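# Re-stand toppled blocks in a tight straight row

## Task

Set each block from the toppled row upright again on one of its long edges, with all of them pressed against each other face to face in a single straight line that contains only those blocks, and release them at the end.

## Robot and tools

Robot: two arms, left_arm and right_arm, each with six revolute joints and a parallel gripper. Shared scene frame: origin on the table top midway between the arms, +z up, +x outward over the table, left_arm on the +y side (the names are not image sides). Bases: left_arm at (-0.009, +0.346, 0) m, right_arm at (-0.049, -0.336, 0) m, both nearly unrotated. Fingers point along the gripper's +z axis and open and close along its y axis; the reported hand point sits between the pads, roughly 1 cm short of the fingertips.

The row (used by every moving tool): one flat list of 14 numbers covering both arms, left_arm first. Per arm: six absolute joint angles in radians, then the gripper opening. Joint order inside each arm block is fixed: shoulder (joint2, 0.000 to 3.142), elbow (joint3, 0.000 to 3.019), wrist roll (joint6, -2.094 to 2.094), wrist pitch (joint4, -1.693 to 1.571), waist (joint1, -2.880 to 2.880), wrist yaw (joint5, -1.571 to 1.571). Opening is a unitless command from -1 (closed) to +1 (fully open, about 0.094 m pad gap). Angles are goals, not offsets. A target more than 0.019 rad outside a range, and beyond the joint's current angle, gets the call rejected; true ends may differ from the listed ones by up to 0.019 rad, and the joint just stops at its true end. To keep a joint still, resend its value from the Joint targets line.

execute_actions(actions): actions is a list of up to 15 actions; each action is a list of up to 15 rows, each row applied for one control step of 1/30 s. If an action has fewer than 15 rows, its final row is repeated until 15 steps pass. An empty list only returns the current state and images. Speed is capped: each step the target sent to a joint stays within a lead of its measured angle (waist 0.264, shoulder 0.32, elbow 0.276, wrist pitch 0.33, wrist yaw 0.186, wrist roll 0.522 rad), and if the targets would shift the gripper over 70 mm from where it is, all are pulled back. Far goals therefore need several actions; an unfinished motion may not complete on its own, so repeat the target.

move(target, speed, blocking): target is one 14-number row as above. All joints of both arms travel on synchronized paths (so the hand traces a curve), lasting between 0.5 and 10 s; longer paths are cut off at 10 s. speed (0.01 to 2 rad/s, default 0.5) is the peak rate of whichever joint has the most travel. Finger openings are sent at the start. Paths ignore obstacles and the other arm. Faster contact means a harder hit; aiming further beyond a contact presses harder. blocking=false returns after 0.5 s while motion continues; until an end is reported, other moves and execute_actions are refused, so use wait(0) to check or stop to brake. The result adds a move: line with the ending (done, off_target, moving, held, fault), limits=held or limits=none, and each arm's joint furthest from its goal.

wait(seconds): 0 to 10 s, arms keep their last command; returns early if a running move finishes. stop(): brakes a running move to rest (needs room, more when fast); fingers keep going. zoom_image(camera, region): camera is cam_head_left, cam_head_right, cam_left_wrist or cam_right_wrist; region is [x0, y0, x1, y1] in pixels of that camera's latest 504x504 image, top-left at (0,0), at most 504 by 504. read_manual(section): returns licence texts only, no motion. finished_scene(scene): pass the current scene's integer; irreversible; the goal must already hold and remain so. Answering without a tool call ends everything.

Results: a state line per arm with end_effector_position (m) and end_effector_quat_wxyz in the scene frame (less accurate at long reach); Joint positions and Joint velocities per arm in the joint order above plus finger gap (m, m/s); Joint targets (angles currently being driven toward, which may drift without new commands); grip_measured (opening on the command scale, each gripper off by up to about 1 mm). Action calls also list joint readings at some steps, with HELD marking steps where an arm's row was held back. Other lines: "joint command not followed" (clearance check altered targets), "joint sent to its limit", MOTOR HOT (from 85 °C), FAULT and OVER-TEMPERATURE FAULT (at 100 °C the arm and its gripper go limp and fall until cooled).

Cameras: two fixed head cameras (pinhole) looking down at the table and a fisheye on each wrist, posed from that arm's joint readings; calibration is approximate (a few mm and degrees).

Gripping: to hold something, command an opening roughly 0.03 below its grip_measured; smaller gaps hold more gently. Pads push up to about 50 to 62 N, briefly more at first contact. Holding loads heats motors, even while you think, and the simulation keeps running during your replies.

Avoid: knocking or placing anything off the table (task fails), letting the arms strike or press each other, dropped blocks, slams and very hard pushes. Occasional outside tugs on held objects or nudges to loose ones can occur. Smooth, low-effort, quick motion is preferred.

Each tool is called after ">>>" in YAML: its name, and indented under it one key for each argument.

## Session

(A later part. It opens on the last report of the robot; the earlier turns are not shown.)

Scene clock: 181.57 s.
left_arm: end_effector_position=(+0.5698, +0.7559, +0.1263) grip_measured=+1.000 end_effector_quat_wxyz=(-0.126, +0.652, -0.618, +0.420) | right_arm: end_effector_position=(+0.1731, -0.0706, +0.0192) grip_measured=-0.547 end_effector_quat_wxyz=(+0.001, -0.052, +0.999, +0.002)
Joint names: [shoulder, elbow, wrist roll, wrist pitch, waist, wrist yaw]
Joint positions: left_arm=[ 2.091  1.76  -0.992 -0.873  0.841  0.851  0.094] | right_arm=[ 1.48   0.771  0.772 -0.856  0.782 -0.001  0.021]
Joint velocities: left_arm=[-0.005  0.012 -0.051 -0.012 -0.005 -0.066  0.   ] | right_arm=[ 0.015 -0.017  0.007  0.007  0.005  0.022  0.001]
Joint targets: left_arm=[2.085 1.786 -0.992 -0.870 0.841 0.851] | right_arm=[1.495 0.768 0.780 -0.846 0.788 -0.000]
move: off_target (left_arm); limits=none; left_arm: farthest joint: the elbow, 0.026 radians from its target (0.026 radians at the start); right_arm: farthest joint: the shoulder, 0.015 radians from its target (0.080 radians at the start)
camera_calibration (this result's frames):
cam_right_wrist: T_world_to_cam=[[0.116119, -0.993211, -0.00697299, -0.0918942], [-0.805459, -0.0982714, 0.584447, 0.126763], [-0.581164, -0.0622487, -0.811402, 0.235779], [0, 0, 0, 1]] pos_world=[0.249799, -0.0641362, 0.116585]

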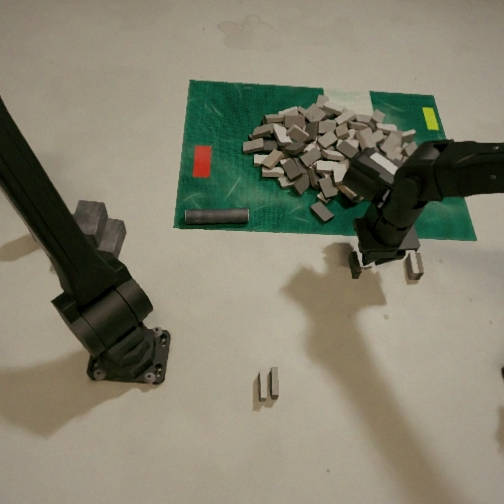

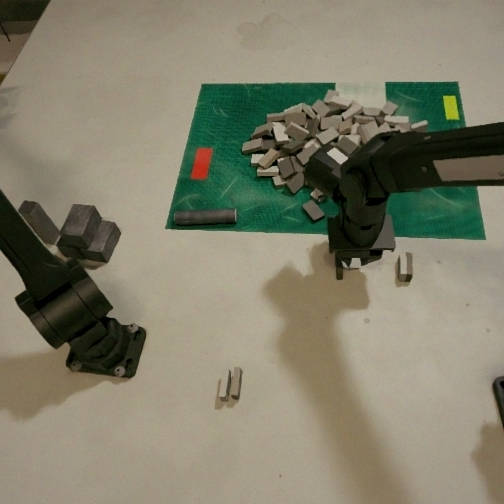

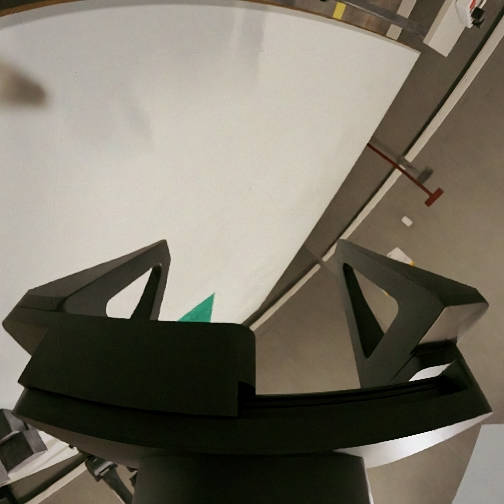

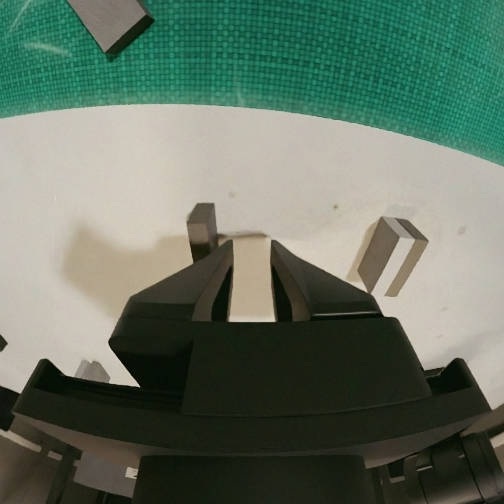

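>>> move:
  target: [2.085,1.786,-0.992,-0.87,0.841,0.851,1,1.41,0.85,0.78,-0.97,0.788,0,-0.55]

>>> move:
  target: [2.085,1.786,-0.992,-0.87,0.841,0.851,1,1.49,0.91,0.79,-0.96,0.836,0,-0.2]

>>> move:
  target: [2.085,1.786,-0.992,-0.87,0.841,0.851,1,1.558,0.825,0.79,-0.846,0.836,0,-0.2]
  speed: 0.15

>>> move:
  target: [2.085,1.786,-0.992,-0.87,0.841,0.851,1,1.558,0.825,0.79,-0.846,0.836,0,-0.82]

Scene clock: 189.43 s.
left_arm: end_effector_position=(+0.5698, +0.7559, +0.1263) grip_measured=+1.000 end_effector_quat_wxyz=(-0.126, +0.652, -0.618, +0.420) | right_arm: end_effector_position=(+0.1742, -0.0691, +0.0550) grip_measured=-0.547 end_effector_quat_wxyz=(+0.004, -0.052, +0.999, +0.005)
Joint names: [shoulder, elbow, wrist roll, wrist pitch, waist, wrist yaw]
Joint positions: left_arm=[ 2.091  1.76  -0.992 -0.873  0.841  0.851  0.094] | right_arm=[ 1.411  0.815  0.772 -0.961  0.782 -0.001  0.021]
Joint velocities: left_arm=[ 0.005  0.007  0.022 -0.017 -0.005  0.007  0.   ] | right_arm=[-0.005 -0.002 -0.037 -0.017  0.005  0.051  0.   ]
Joint targets: left_arm=[2.085 1.786 -0.992 -0.870 0.841 0.851] | right_arm=[1.410 0.850 0.780 -0.970 0.788 0.000]
move: off_target (left_arm, right_arm); limits=none; left_arm: farthest joint: the elbow, 0.026 radians from its target (0.026 radians at the start); right_arm: farthest joint: the elbow, 0.035 radians from its target (0.079 radians at the start)
camera_calibration (this result's frames):
cam_right_wrist: T_world_to_cam=[[0.116169, -0.993151, -0.0124886, -0.0900663], [-0.808445, -0.101853, 0.579692, 0.107491], [-0.576993, -0.0572456, -0.81474, 0.265385], [0, 0, 0, 1]] pos_world=[0.250489, -0.0633091, 0.152784]

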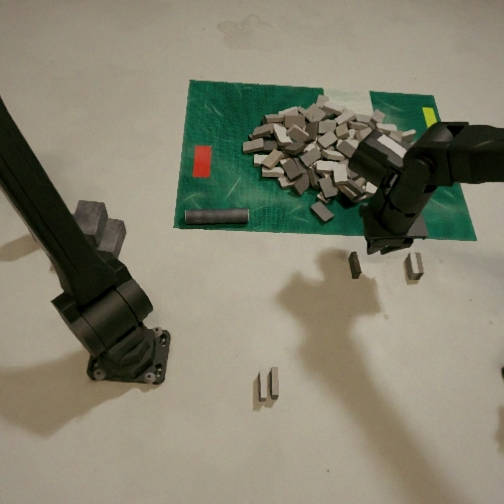

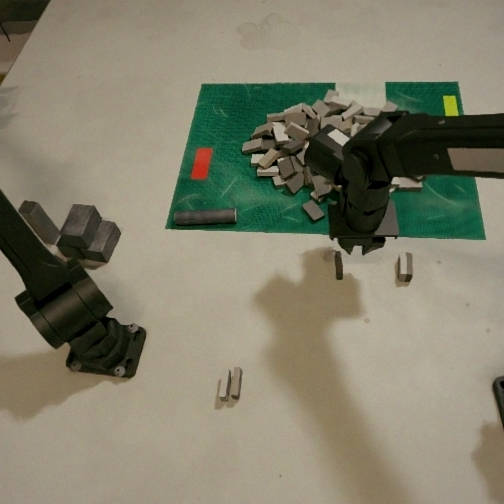

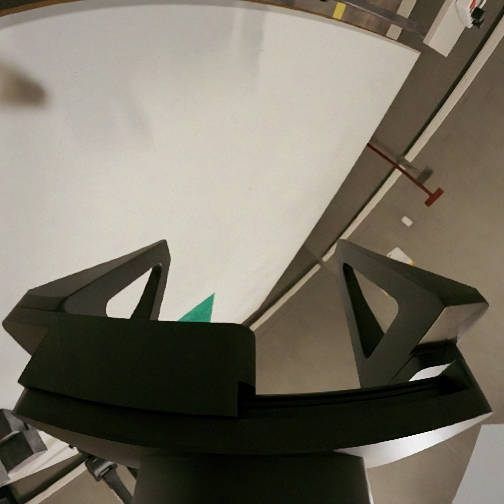

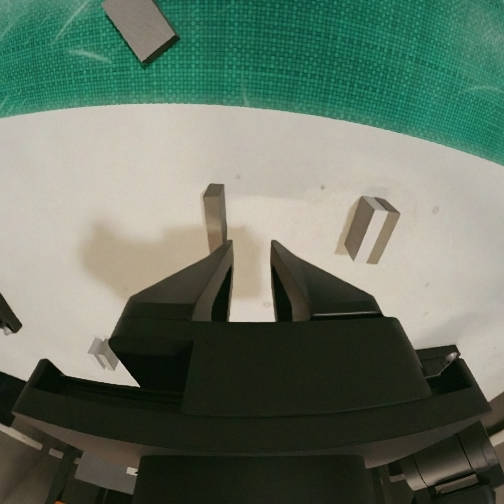

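Scene clock: 190.23 s.
left_arm: end_effector_position=(+0.5698, +0.7559, +0.1263) grip_measured=+1.000 end_effector_quat_wxyz=(-0.126, +0.652, -0.618, +0.420) | right_arm: end_effector_position=(+0.1736, -0.0434, +0.0493) grip_measured=-0.203 end_effector_quat_wxyz=(-0.000, -0.070, +0.998, +0.000)
Joint names: [shoulder, elbow, wrist roll, wrist pitch, waist, wrist yaw]
Joint positions: left_arm=[ 2.091  1.76  -0.992 -0.873  0.841  0.851  0.094] | right_arm=[ 1.479  0.869  0.781 -0.961  0.828 -0.001  0.037]
Joint velocities: left_arm=[ 0.015 -0.002 -0.022 -0.002  0.005 -0.007  0.   ] | right_arm=[-0.005 -0.002 -0.037 -0.017  0.015 -0.066  0.   ]
Joint targets: left_arm=[2.085 1.786 -0.992 -0.870 0.841 0.851] | right_arm=[1.490 0.910 0.790 -0.960 0.836 -0.000]
move: off_target (left_arm, right_arm); limits=none; left_arm: farthest joint: the elbow, 0.026 radians from its target (0.026 radians at the start); right_arm: farthest joint: the elbow, 0.041 radians from its target (0.095 radians at the start)
camera_calibration (this result's frames):
cam_right_wrist: T_world_to_cam=[[0.152388, -0.988316, -0.00302413, -0.0710465], [-0.799266, -0.125037, 0.587825, 0.109894], [-0.581336, -0.0871606, -0.808982, 0.261012], [0, 0, 0, 1]] pos_world=[0.250397, -0.0337256, 0.146341]

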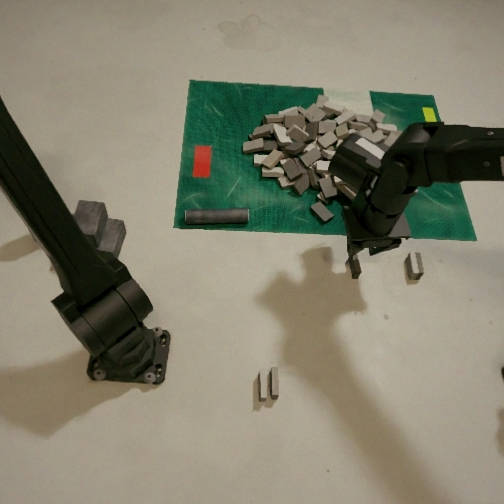

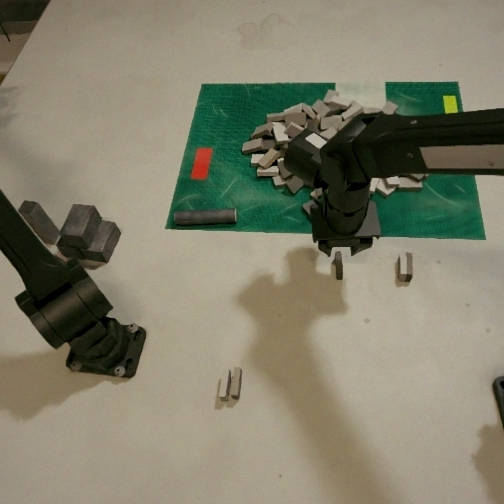

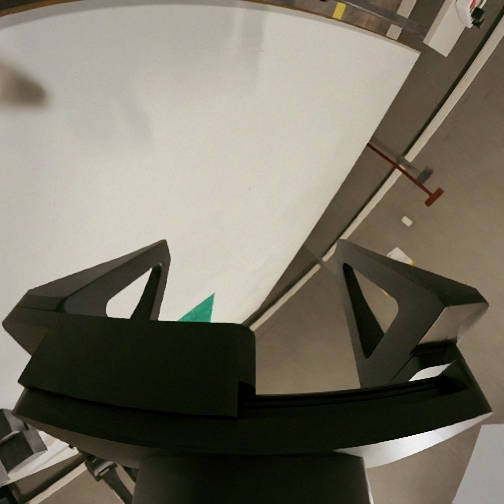

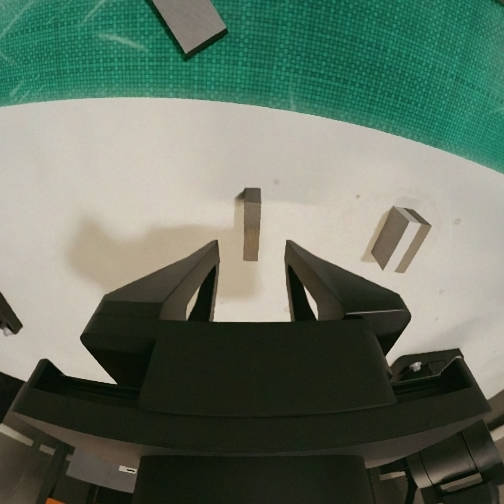

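Scene clock: 191.37 s.
left_arm: end_effector_position=(+0.5698, +0.7559, +0.1263) grip_measured=+1.000 end_effector_quat_wxyz=(-0.126, +0.652, -0.618, +0.420) | right_arm: end_effector_position=(+0.1733, -0.0438, +0.0148) grip_measured=-0.203 end_effector_quat_wxyz=(-0.000, -0.070, +0.998, +0.000)
Joint names: [shoulder, elbow, wrist roll, wrist pitch, waist, wrist yaw]
Joint positions: left_arm=[ 2.091  1.76  -0.992 -0.873  0.841  0.851  0.094] | right_arm=[ 1.542  0.828  0.781 -0.856  0.828 -0.001  0.037]
Joint velocities: left_arm=[-0.015  0.002 -0.007 -0.002 -0.005 -0.007  0.   ] | right_arm=[-0.015 -0.002 -0.022  0.002 -0.005 -0.051 -0.   ]
Joint targets: left_arm=[2.085 1.786 -0.992 -0.870 0.841 0.851] | right_arm=[1.558 0.825 0.790 -0.846 0.836 -0.000]
move: off_target (left_arm); limits=none; left_arm: farthest joint: the elbow, 0.026 radians from its target (0.026 radians at the start); right_arm: farthest joint: the shoulder, 0.016 radians from its target (0.079 radians at the start)
camera_calibration (this result's frames):
cam_right_wrist: T_world_to_cam=[[0.152012, -0.988373, -0.00328918, -0.0714212], [-0.799449, -0.124911, 0.587604, 0.12989], [-0.581182, -0.0866932, -0.809142, 0.232952], [0, 0, 0, 1]] pos_world=[0.250085, -0.0341707, 0.111932]

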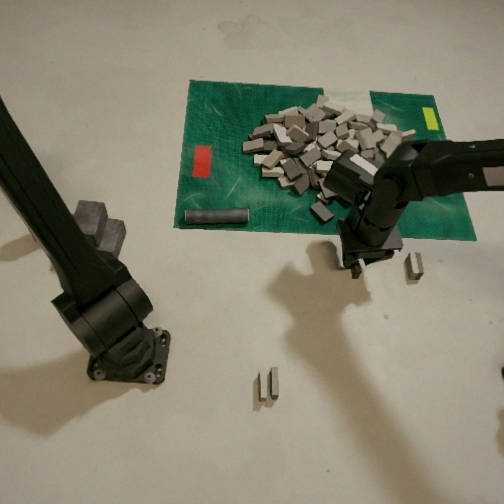

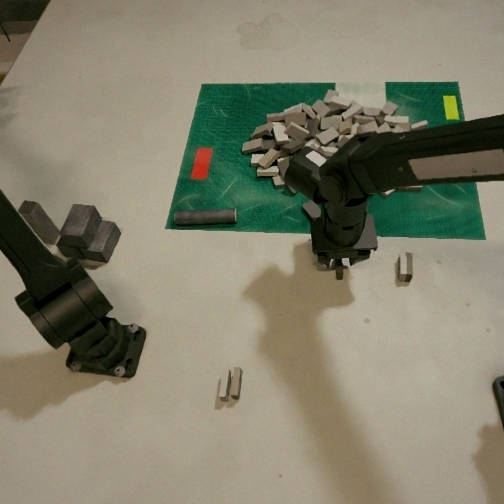

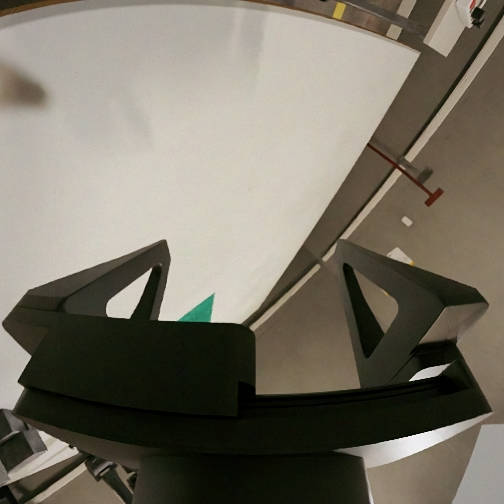

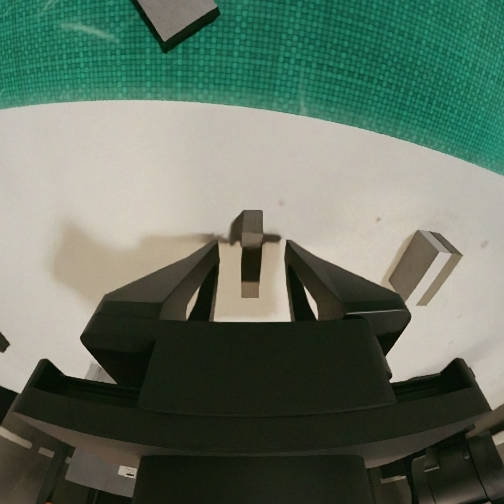

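Scene clock: 192.07 s.
left_arm: end_effector_position=(+0.5698, +0.7559, +0.1263) grip_measured=+1.000 end_effector_quat_wxyz=(-0.126, +0.652, -0.618, +0.420) | right_arm: end_effector_position=(+0.1733, -0.0438, +0.0148) grip_measured=-0.788 end_effector_quat_wxyz=(-0.000, -0.070, +0.998, +0.000)
Joint names: [shoulder, elbow, wrist roll, wrist pitch, waist, wrist yaw]
Joint positions: left_arm=[ 2.091  1.76  -0.992 -0.873  0.841  0.851  0.094] | right_arm=[ 1.542  0.828  0.781 -0.856  0.828 -0.001  0.01 ]
Joint velocities: left_arm=[ 0.005 -0.007 -0.066  0.012 -0.005 -0.007  0.   ] | right_arm=[-0.015 -0.002  0.066  0.002 -0.005 -0.066  0.001]
Joint targets: left_arm=[2.085 1.786 -0.992 -0.870 0.841 0.851] | right_arm=[1.558 0.825 0.790 -0.846 0.836 0.000]
move: off_target (left_arm); limits=none; left_arm: farthest joint: the elbow, 0.026 radians from its target (0.026 radians at the start); right_arm: farthest joint: the shoulder, 0.016 radians from its target (0.016 radians at the start)
camera_calibration (this result's frames):
cam_right_wrist: T_world_to_cam=[[0.152012, -0.988373, -0.00328918, -0.0714212], [-0.799449, -0.124911, 0.587604, 0.12989], [-0.581182, -0.0866932, -0.809142, 0.232952], [0, 0, 0, 1]] pos_world=[0.250085, -0.0341707, 0.111932]

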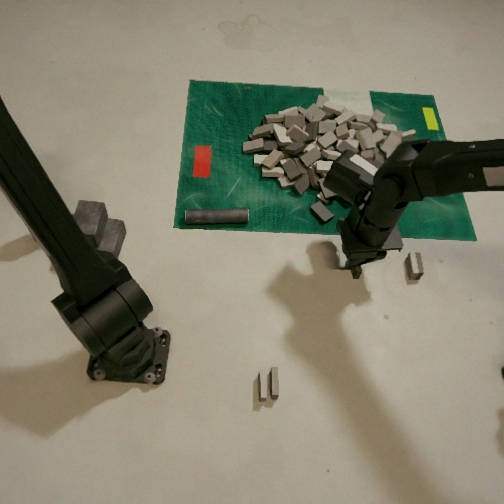

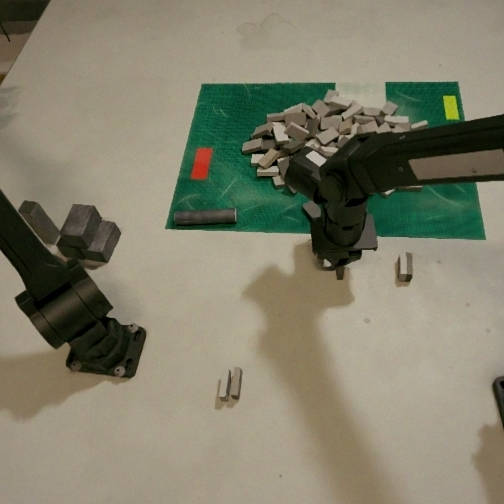

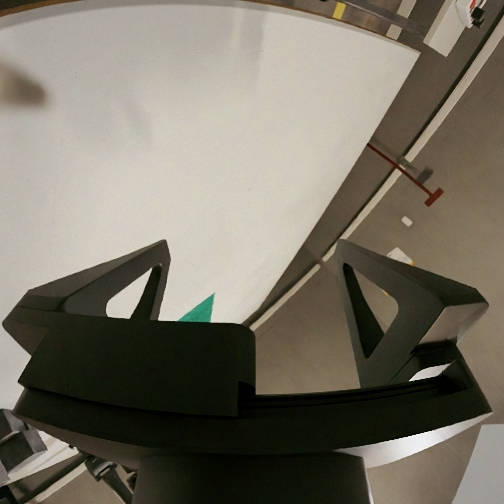

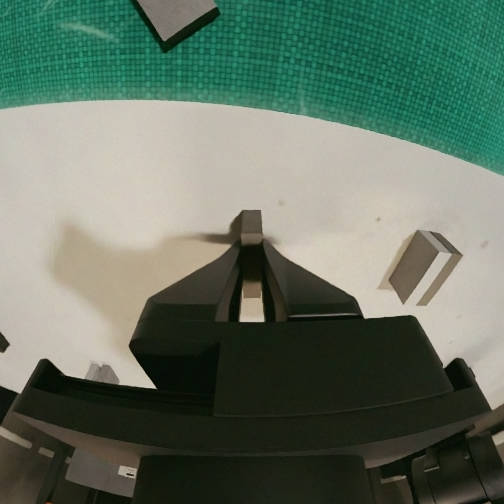

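>>> move:
  target: [2.085,1.786,-0.992,-0.87,0.841,0.851,1,1.47,0.91,0.79,-0.97,0.836,0,-0.82]
  speed: 0.3

>>> move:
  target: [2.085,1.786,-0.992,-0.87,0.841,0.851,1,1.315,0.725,0.77,-0.97,0.66,0,-0.82]
  speed: 0.3

>>> move:
  target: [2.085,1.786,-0.992,-0.87,0.841,0.851,1,1.415,0.675,0.77,-0.835,0.66,0,-0.82]
  speed: 0.12

Scene clock: 194.27 s.
left_arm: end_effector_position=(+0.5698, +0.7559, +0.1263) grip_measured=+1.000 end_effector_quat_wxyz=(-0.126, +0.652, -0.618, +0.420) | right_arm: end_effector_position=(+0.1743, -0.0425, +0.0512) grip_measured=-0.788 end_effector_quat_wxyz=(+0.001, -0.070, +0.998, +0.002)
Joint names: [shoulder, elbow, wrist roll, wrist pitch, waist, wrist yaw]
Joint positions: left_arm=[ 2.091  1.76  -0.992 -0.873  0.841  0.851  0.094] | right_arm=[ 1.475  0.871  0.782 -0.962  0.828 -0.001  0.01 ]
Joint velocities: left_arm=[-0.005  0.002 -0.066  0.007 -0.005  0.007  0.   ] | right_arm=[-0.015 -0.022 -0.066  0.007  0.005  0.022 -0.001]
Joint targets: left_arm=[2.085 1.786 -0.992 -0.870 0.841 0.851] | right_arm=[1.470 0.910 0.790 -0.970 0.836 0.000]
move: off_target (left_arm, right_arm); limits=none; left_arm: farthest joint: the elbow, 0.026 radians from its target (0.026 radians at the start); right_arm: farthest joint: the elbow, 0.039 radians from its target (0.082 radians at the start)
camera_calibration (this result's frames):
cam_right_wrist: T_world_to_cam=[[0.15165, -0.988411, -0.0067405, -0.0699629], [-0.801253, -0.126922, 0.584709, 0.10983], [-0.578788, -0.0832701, -0.811215, 0.262864], [0, 0, 0, 1]] pos_world=[0.250753, -0.0333236, 0.148549]

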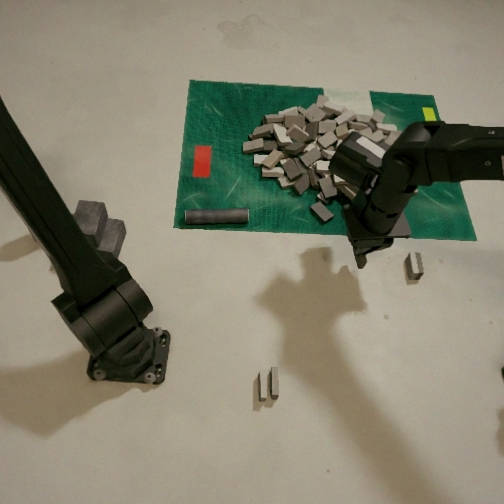

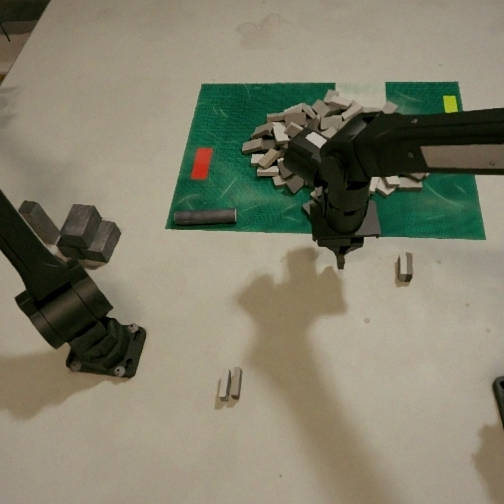

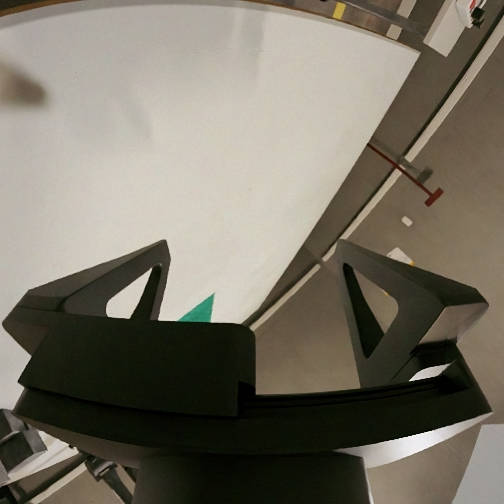

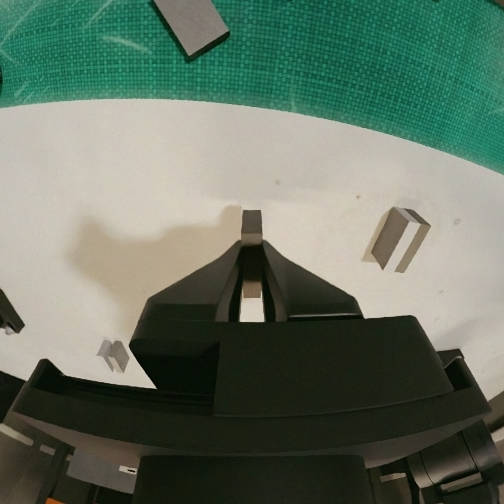

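Scene clock: 195.20 s.
left_arm: end_effector_position=(+0.5698, +0.7559, +0.1263) grip_measured=+1.000 end_effector_quat_wxyz=(-0.126, +0.652, -0.618, +0.420) | right_arm: end_effector_position=(+0.1771, -0.1213, +0.0534) grip_measured=-0.788 end_effector_quat_wxyz=(+0.003, +0.009, +1.000, +0.004)
Joint names: [shoulder, elbow, wrist roll, wrist pitch, waist, wrist yaw]
Joint positions: left_arm=[ 2.091  1.76  -0.992 -0.873  0.841  0.851  0.094] | right_arm=[ 1.321  0.723  0.779 -0.964  0.667 -0.001  0.01 ]
Joint velocities: left_arm=[-0.015 -0.007 -0.066 -0.017 -0.005  0.037  0.   ] | right_arm=[-0.005 -0.012 -0.037 -0.002 -0.015  0.022 -0.001]
Joint targets: left_arm=[2.085 1.786 -0.992 -0.870 0.841 0.851] | right_arm=[1.315 0.725 0.770 -0.970 0.660 -0.000]
move: off_target (left_arm); limits=none; left_arm: farthest joint: the elbow, 0.026 radians from its target (0.026 radians at the start); right_arm: farthest joint: the wrist roll, 0.009 radians from its target (0.012 radians at the start)
camera_calibration (this result's frames):
cam_right_wrist: T_world_to_cam=[[-0.00528627, -0.999942, -0.00937818, -0.121711], [-0.812862, -0.00116542, 0.582454, 0.118261], [-0.582432, 0.0107022, -0.812809, 0.271913], [0, 0, 0, 1]] pos_world=[0.253858, -0.124476, 0.15099]

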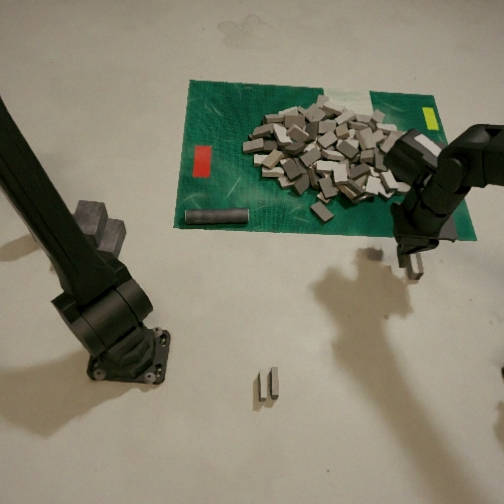

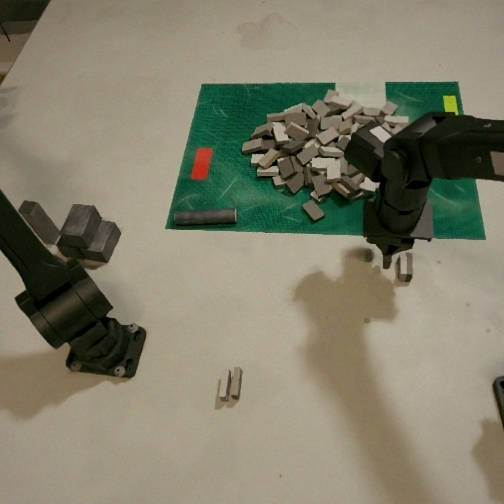

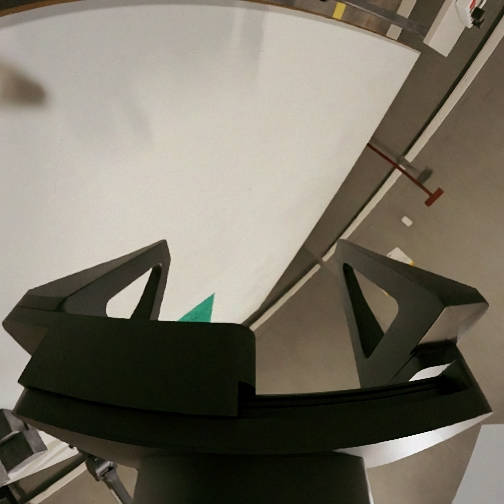

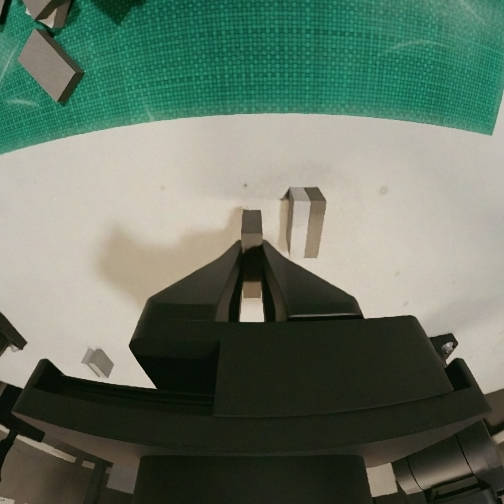

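Scene clock: 196.60 s.
left_arm: end_effector_position=(+0.5698, +0.7559, +0.1263) grip_measured=+1.000 end_effector_quat_wxyz=(-0.126, +0.652, -0.618, +0.420) | right_arm: end_effector_position=(+0.1759, -0.1225, +0.0153) grip_measured=-0.788 end_effector_quat_wxyz=(-0.001, +0.008, +1.000, -0.000)
Joint names: [shoulder, elbow, wrist roll, wrist pitch, waist, wrist yaw]
Joint positions: left_arm=[ 2.091  1.76  -0.992 -0.873  0.841  0.851  0.094] | right_arm=[ 1.404  0.676  0.778 -0.845  0.667 -0.001  0.01 ]
Joint velocities: left_arm=[-0.005  0.017 -0.007 -0.012  0.015  0.037  0.   ] | right_arm=[-0.005  0.002 -0.007  0.007 -0.005 -0.051  0.   ]
Joint targets: left_arm=[2.085 1.786 -0.992 -0.870 0.841 0.851] | right_arm=[1.415 0.675 0.770 -0.835 0.660 0.000]
move: off_target (left_arm); limits=none; left_arm: farthest joint: the elbow, 0.026 radians from its target (0.026 radians at the start); right_arm: farthest joint: the shoulder, 0.011 radians from its target (0.094 radians at the start)
camera_calibration (this result's frames):
cam_right_wrist: T_world_to_cam=[[-0.00456813, -0.999989, -0.00144018, -0.123496], [-0.808012, 0.00284265, 0.58916, 0.139034], [-0.589149, 0.00385504, -0.808015, 0.240455], [0, 0, 0, 1]] pos_world=[0.25344, -0.124816, 0.112201]

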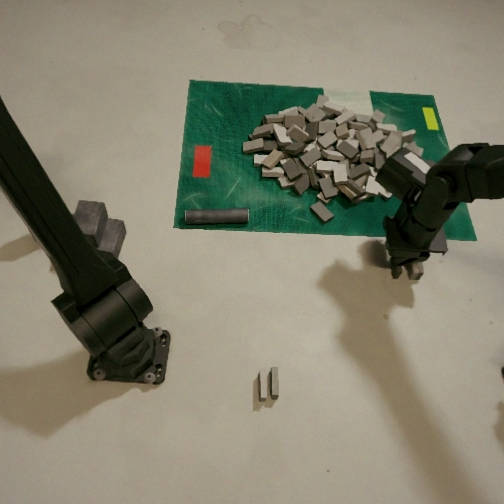

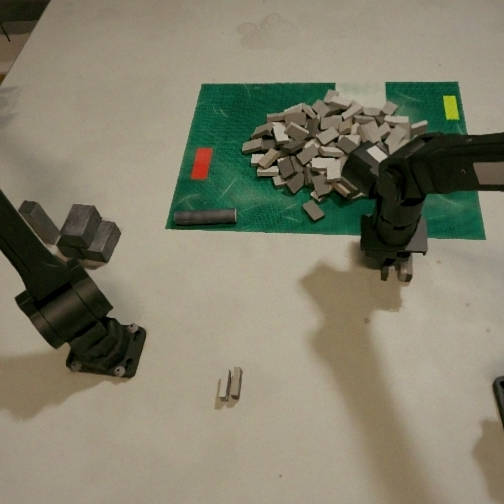

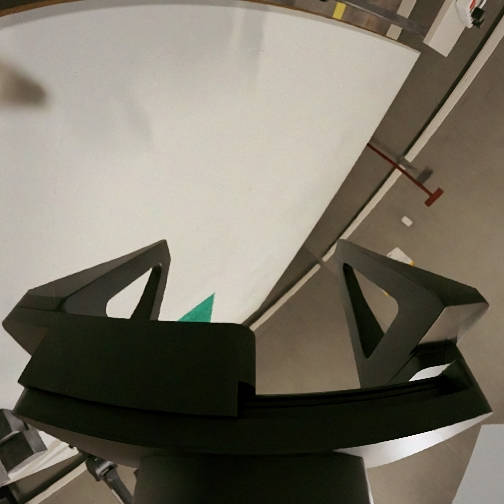

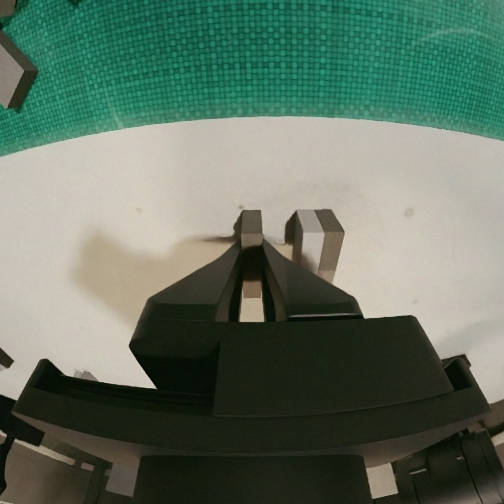

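>>> move:
  target: [2.085,1.786,-0.992,-0.87,0.841,0.851,1,1.415,0.675,0.77,-0.835,0.66,0,-0.66]

>>> move:
  target: [2.085,1.786,-0.992,-0.87,0.841,0.851,1,1.3,0.78,0.77,-1.0,0.66,0,-0.66]
  speed: 0.3

>>> move:
  target: [2.085,1.786,-0.992,-0.87,0.841,0.851,1,1.67,1.165,1.585,-1.035,1.492,0,0.3]
  speed: 0.8

>>> move:
  target: [2.085,1.786,-0.992,-0.87,0.841,0.851,1,1.745,1.072,1.585,-0.904,1.492,0,0.3]
  speed: 0.15

Scene clock: 199.33 s.
left_arm: end_effector_position=(+0.5698, +0.7559, +0.1263) grip_measured=+1.000 end_effector_quat_wxyz=(-0.126, +0.652, -0.618, +0.420) | right_arm: end_effector_position=(+0.1759, -0.1225, +0.0153) grip_measured=-0.663 end_effector_quat_wxyz=(-0.001, +0.008, +1.000, -0.000)
Joint names: [shoulder, elbow, wrist roll, wrist pitch, waist, wrist yaw]
Joint positions: left_arm=[ 2.091  1.76  -0.992 -0.873  0.841  0.851  0.094] | right_arm=[ 1.404  0.676  0.778 -0.845  0.667 -0.001  0.016]
Joint velocities: left_arm=[-0.005  0.002  0.022  0.002 -0.015 -0.022  0.   ] | right_arm=[-0.005  0.012  0.022 -0.002  0.005  0.037  0.001]
Joint targets: left_arm=[2.085 1.786 -0.992 -0.870 0.841 0.851] | right_arm=[1.415 0.675 0.770 -0.835 0.660 -0.000]
move: off_target (left_arm); limits=none; left_arm: farthest joint: the elbow, 0.026 radians from its target (0.026 radians at the start); right_arm: farthest joint: the shoulder, 0.011 radians from its target (0.011 radians at the start)
camera_calibration (this result's frames):
cam_right_wrist: T_world_to_cam=[[-0.00456813, -0.999989, -0.00144018, -0.123496], [-0.808012, 0.00284265, 0.58916, 0.139034], [-0.589149, 0.00385504, -0.808015, 0.240455], [0, 0, 0, 1]] pos_world=[0.25344, -0.124816, 0.112201]

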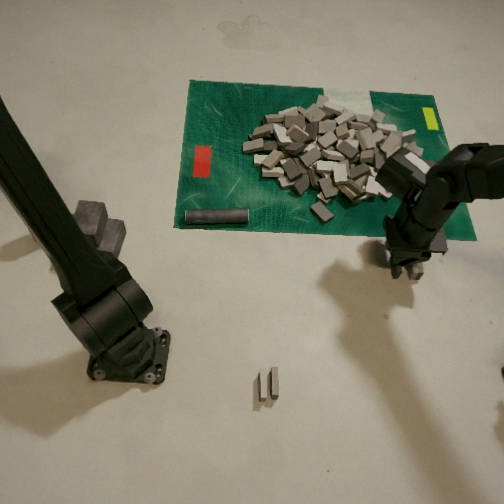

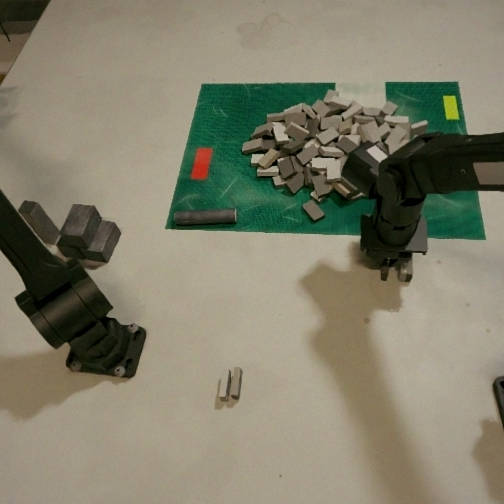

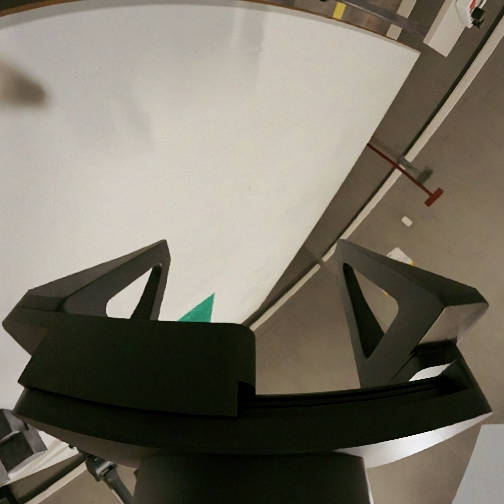

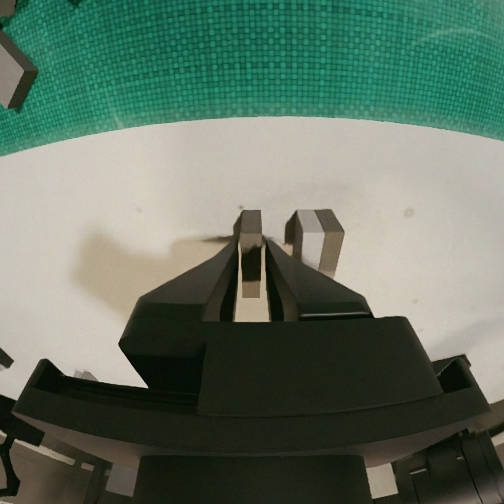

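Scene clock: 200.37 s.
left_arm: end_effector_position=(+0.5698, +0.7559, +0.1263) grip_measured=+1.000 end_effector_quat_wxyz=(-0.126, +0.652, -0.618, +0.420) | right_arm: end_effector_position=(+0.1801, -0.1185, +0.0660) grip_measured=-0.663 end_effector_quat_wxyz=(+0.008, +0.008, +1.000, +0.008)
Joint names: [shoulder, elbow, wrist roll, wrist pitch, waist, wrist yaw]
Joint positions: left_arm=[ 2.091  1.76  -0.992 -0.873  0.841  0.851  0.094] | right_arm=[ 1.301  0.744  0.778 -0.991  0.667 -0.001  0.016]
Joint velocities: left_arm=[-0.005  0.007  0.066  0.007 -0.005  0.007  0.   ] | right_arm=[-0.015 -0.007  0.022 -0.007 -0.005 -0.037  0.   ]
Joint targets: left_arm=[2.085 1.786 -0.992 -0.870 0.841 0.851] | right_arm=[1.300 0.780 0.770 -1.000 0.660 -0.000]
move: off_target (left_arm, right_arm); limits=none; left_arm: farthest joint: the elbow, 0.026 radians from its target (0.026 radians at the start); right_arm: farthest joint: the elbow, 0.036 radians from its target (0.104 radians at the start)
camera_calibration (this result's frames):
cam_right_wrist: T_world_to_cam=[[-0.00438285, -0.999812, -0.0188925, -0.118291], [-0.818614, -0.00726346, 0.574298, 0.114177], [-0.574327, 0.0179828, -0.818428, 0.283602], [0, 0, 0, 1]] pos_world=[0.255829, -0.12254, 0.164301]

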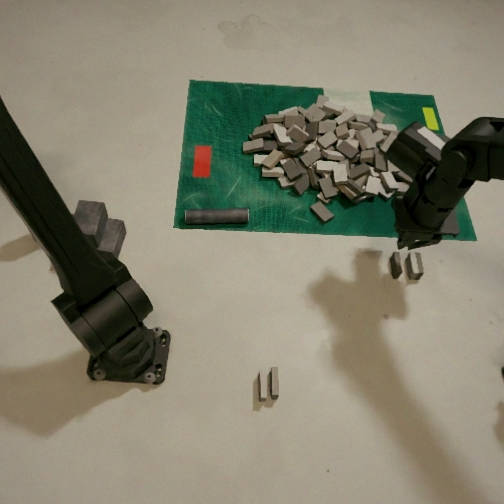

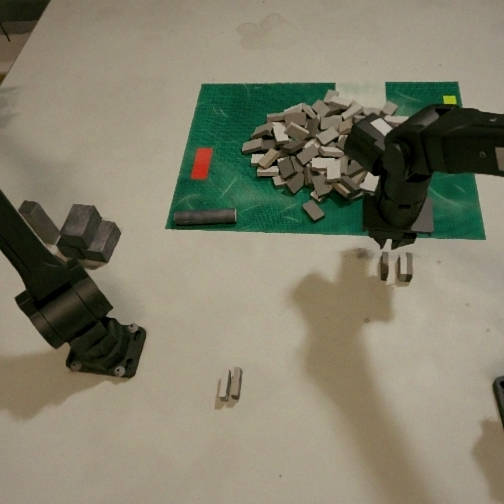

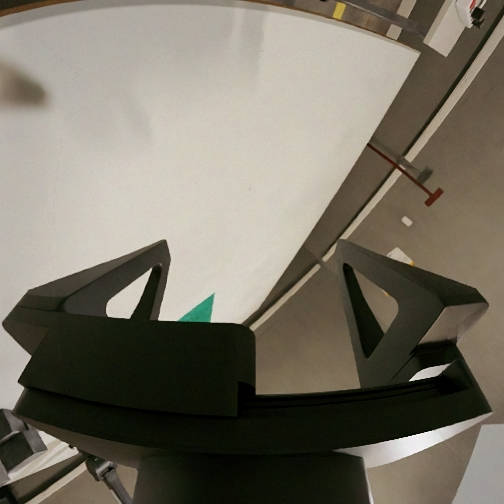

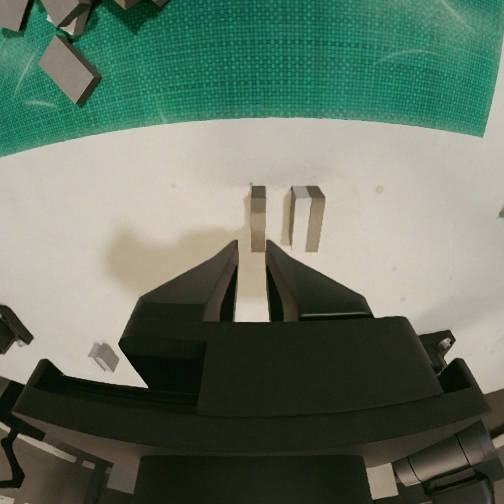

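Scene clock: 202.30 s.
left_arm: end_effector_position=(+0.5698, +0.7559, +0.1263) grip_measured=+1.000 end_effector_quat_wxyz=(-0.126, +0.652, -0.618, +0.420) | right_arm: end_effector_position=(-0.0607, +0.1175, +0.0626) grip_measured=+0.297 end_effector_quat_wxyz=(-0.000, -0.011, +1.000, +0.006)
Joint names: [shoulder, elbow, wrist roll, wrist pitch, waist, wrist yaw]
Joint positions: left_arm=[ 2.091  1.76  -0.992 -0.873  0.841  0.851  0.094] | right_arm=[ 1.656  1.124  1.576 -1.027  1.503 -0.001  0.061]
Joint velocities: left_arm=[-0.005 -0.007  0.051 -0.002  0.005 -0.007  0.   ] | right_arm=[-0.015 -0.012 -0.022  0.017 -0.005  0.081 -0.001]
Joint targets: left_arm=[2.085 1.786 -0.992 -0.870 0.841 0.851] | right_arm=[1.670 1.165 1.585 -1.035 1.492 0.000]
move: off_target (left_arm, right_arm); limits=none; left_arm: farthest joint: the elbow, 0.026 radians from its target (0.026 radians at the start); right_arm: farthest joint: the elbow, 0.041 radians from its target (0.421 radians at the start)
camera_calibration (this result's frames):
cam_right_wrist: T_world_to_cam=[[0.0335745, -0.999322, -0.0151247, 0.118562], [-0.808384, -0.0360521, 0.58755, -0.0761464], [-0.587697, -0.00750016, -0.809046, 0.139882], [0, 0, 0, 1]] pos_world=[0.0166721, 0.116786, 0.159704]

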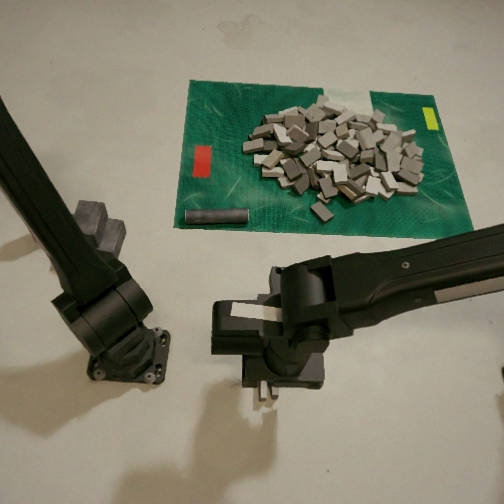

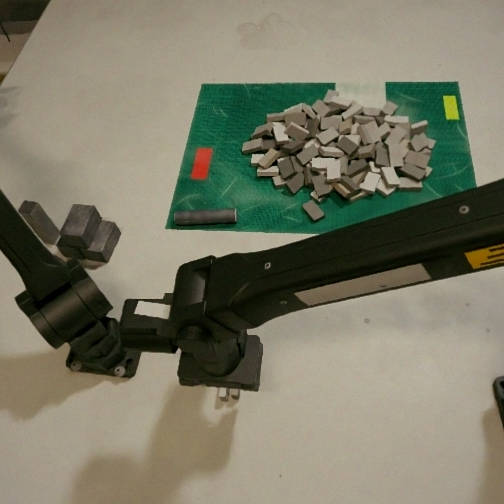

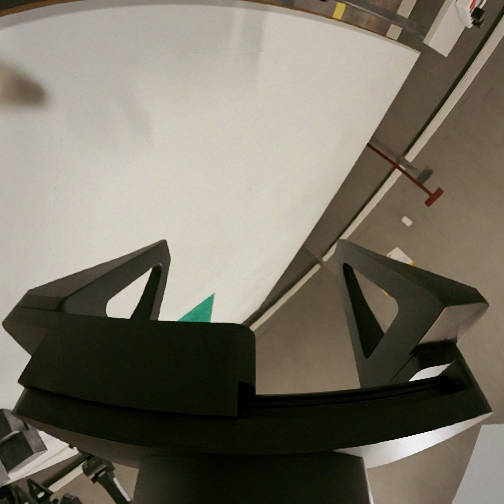

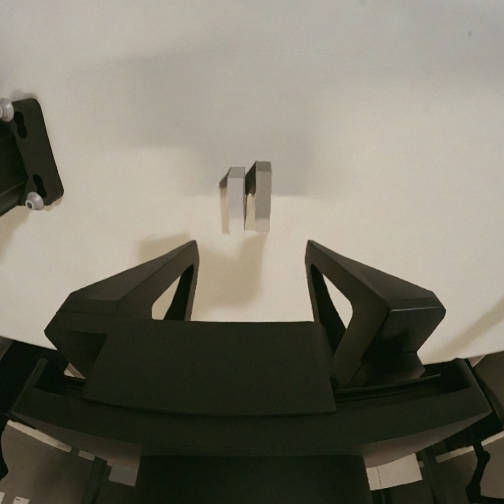

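Scene clock: 203.50 s.
left_arm: end_effector_position=(+0.5698, +0.7559, +0.1263) grip_measured=+1.000 end_effector_quat_wxyz=(-0.126, +0.652, -0.618, +0.420) | right_arm: end_effector_position=(-0.0607, +0.1157, +0.0161) grip_measured=+0.297 end_effector_quat_wxyz=(-0.000, -0.011, +1.000, +0.002)
Joint names: [shoulder, elbow, wrist roll, wrist pitch, waist, wrist yaw]
Joint positions: left_arm=[ 2.091  1.76  -0.992 -0.873  0.841  0.851  0.094] | right_arm=[ 1.727  1.074  1.576 -0.914  1.503 -0.001  0.061]
Joint velocities: left_arm=[-0.005 -0.007 -0.037 -0.017 -0.005 -0.007  0.   ] | right_arm=[-0.005  0.007  0.051 -0.007 -0.015  0.022  0.   ]
Joint targets: left_arm=[2.085 1.786 -0.992 -0.870 0.841 0.851] | right_arm=[1.745 1.072 1.585 -0.904 1.492 0.000]
move: off_target (left_arm); limits=none; left_arm: farthest joint: the elbow, 0.026 radians from its target (0.026 radians at the start); right_arm: farthest joint: the shoulder, 0.018 radians from its target (0.089 radians at the start)
camera_calibration (this result's frames):
cam_right_wrist: T_world_to_cam=[[0.0331958, -0.999429, -0.00635121, 0.115931], [-0.808533, -0.0305897, 0.587655, -0.0494892], [-0.587513, -0.0143725, -0.809087, 0.103077], [0, 0, 0, 1]] pos_world=[0.0166971, 0.115833, 0.113217]

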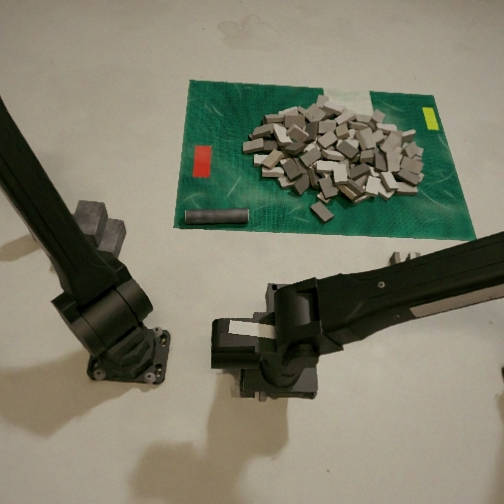

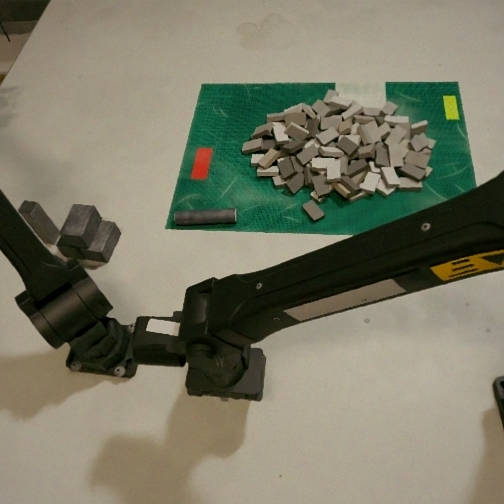

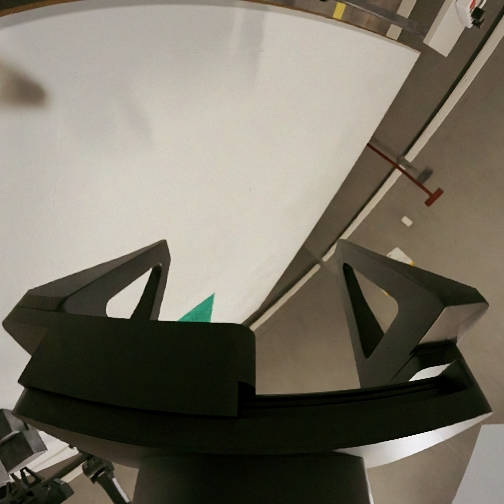

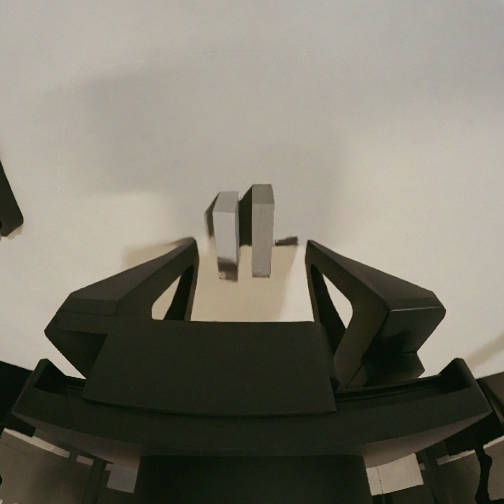

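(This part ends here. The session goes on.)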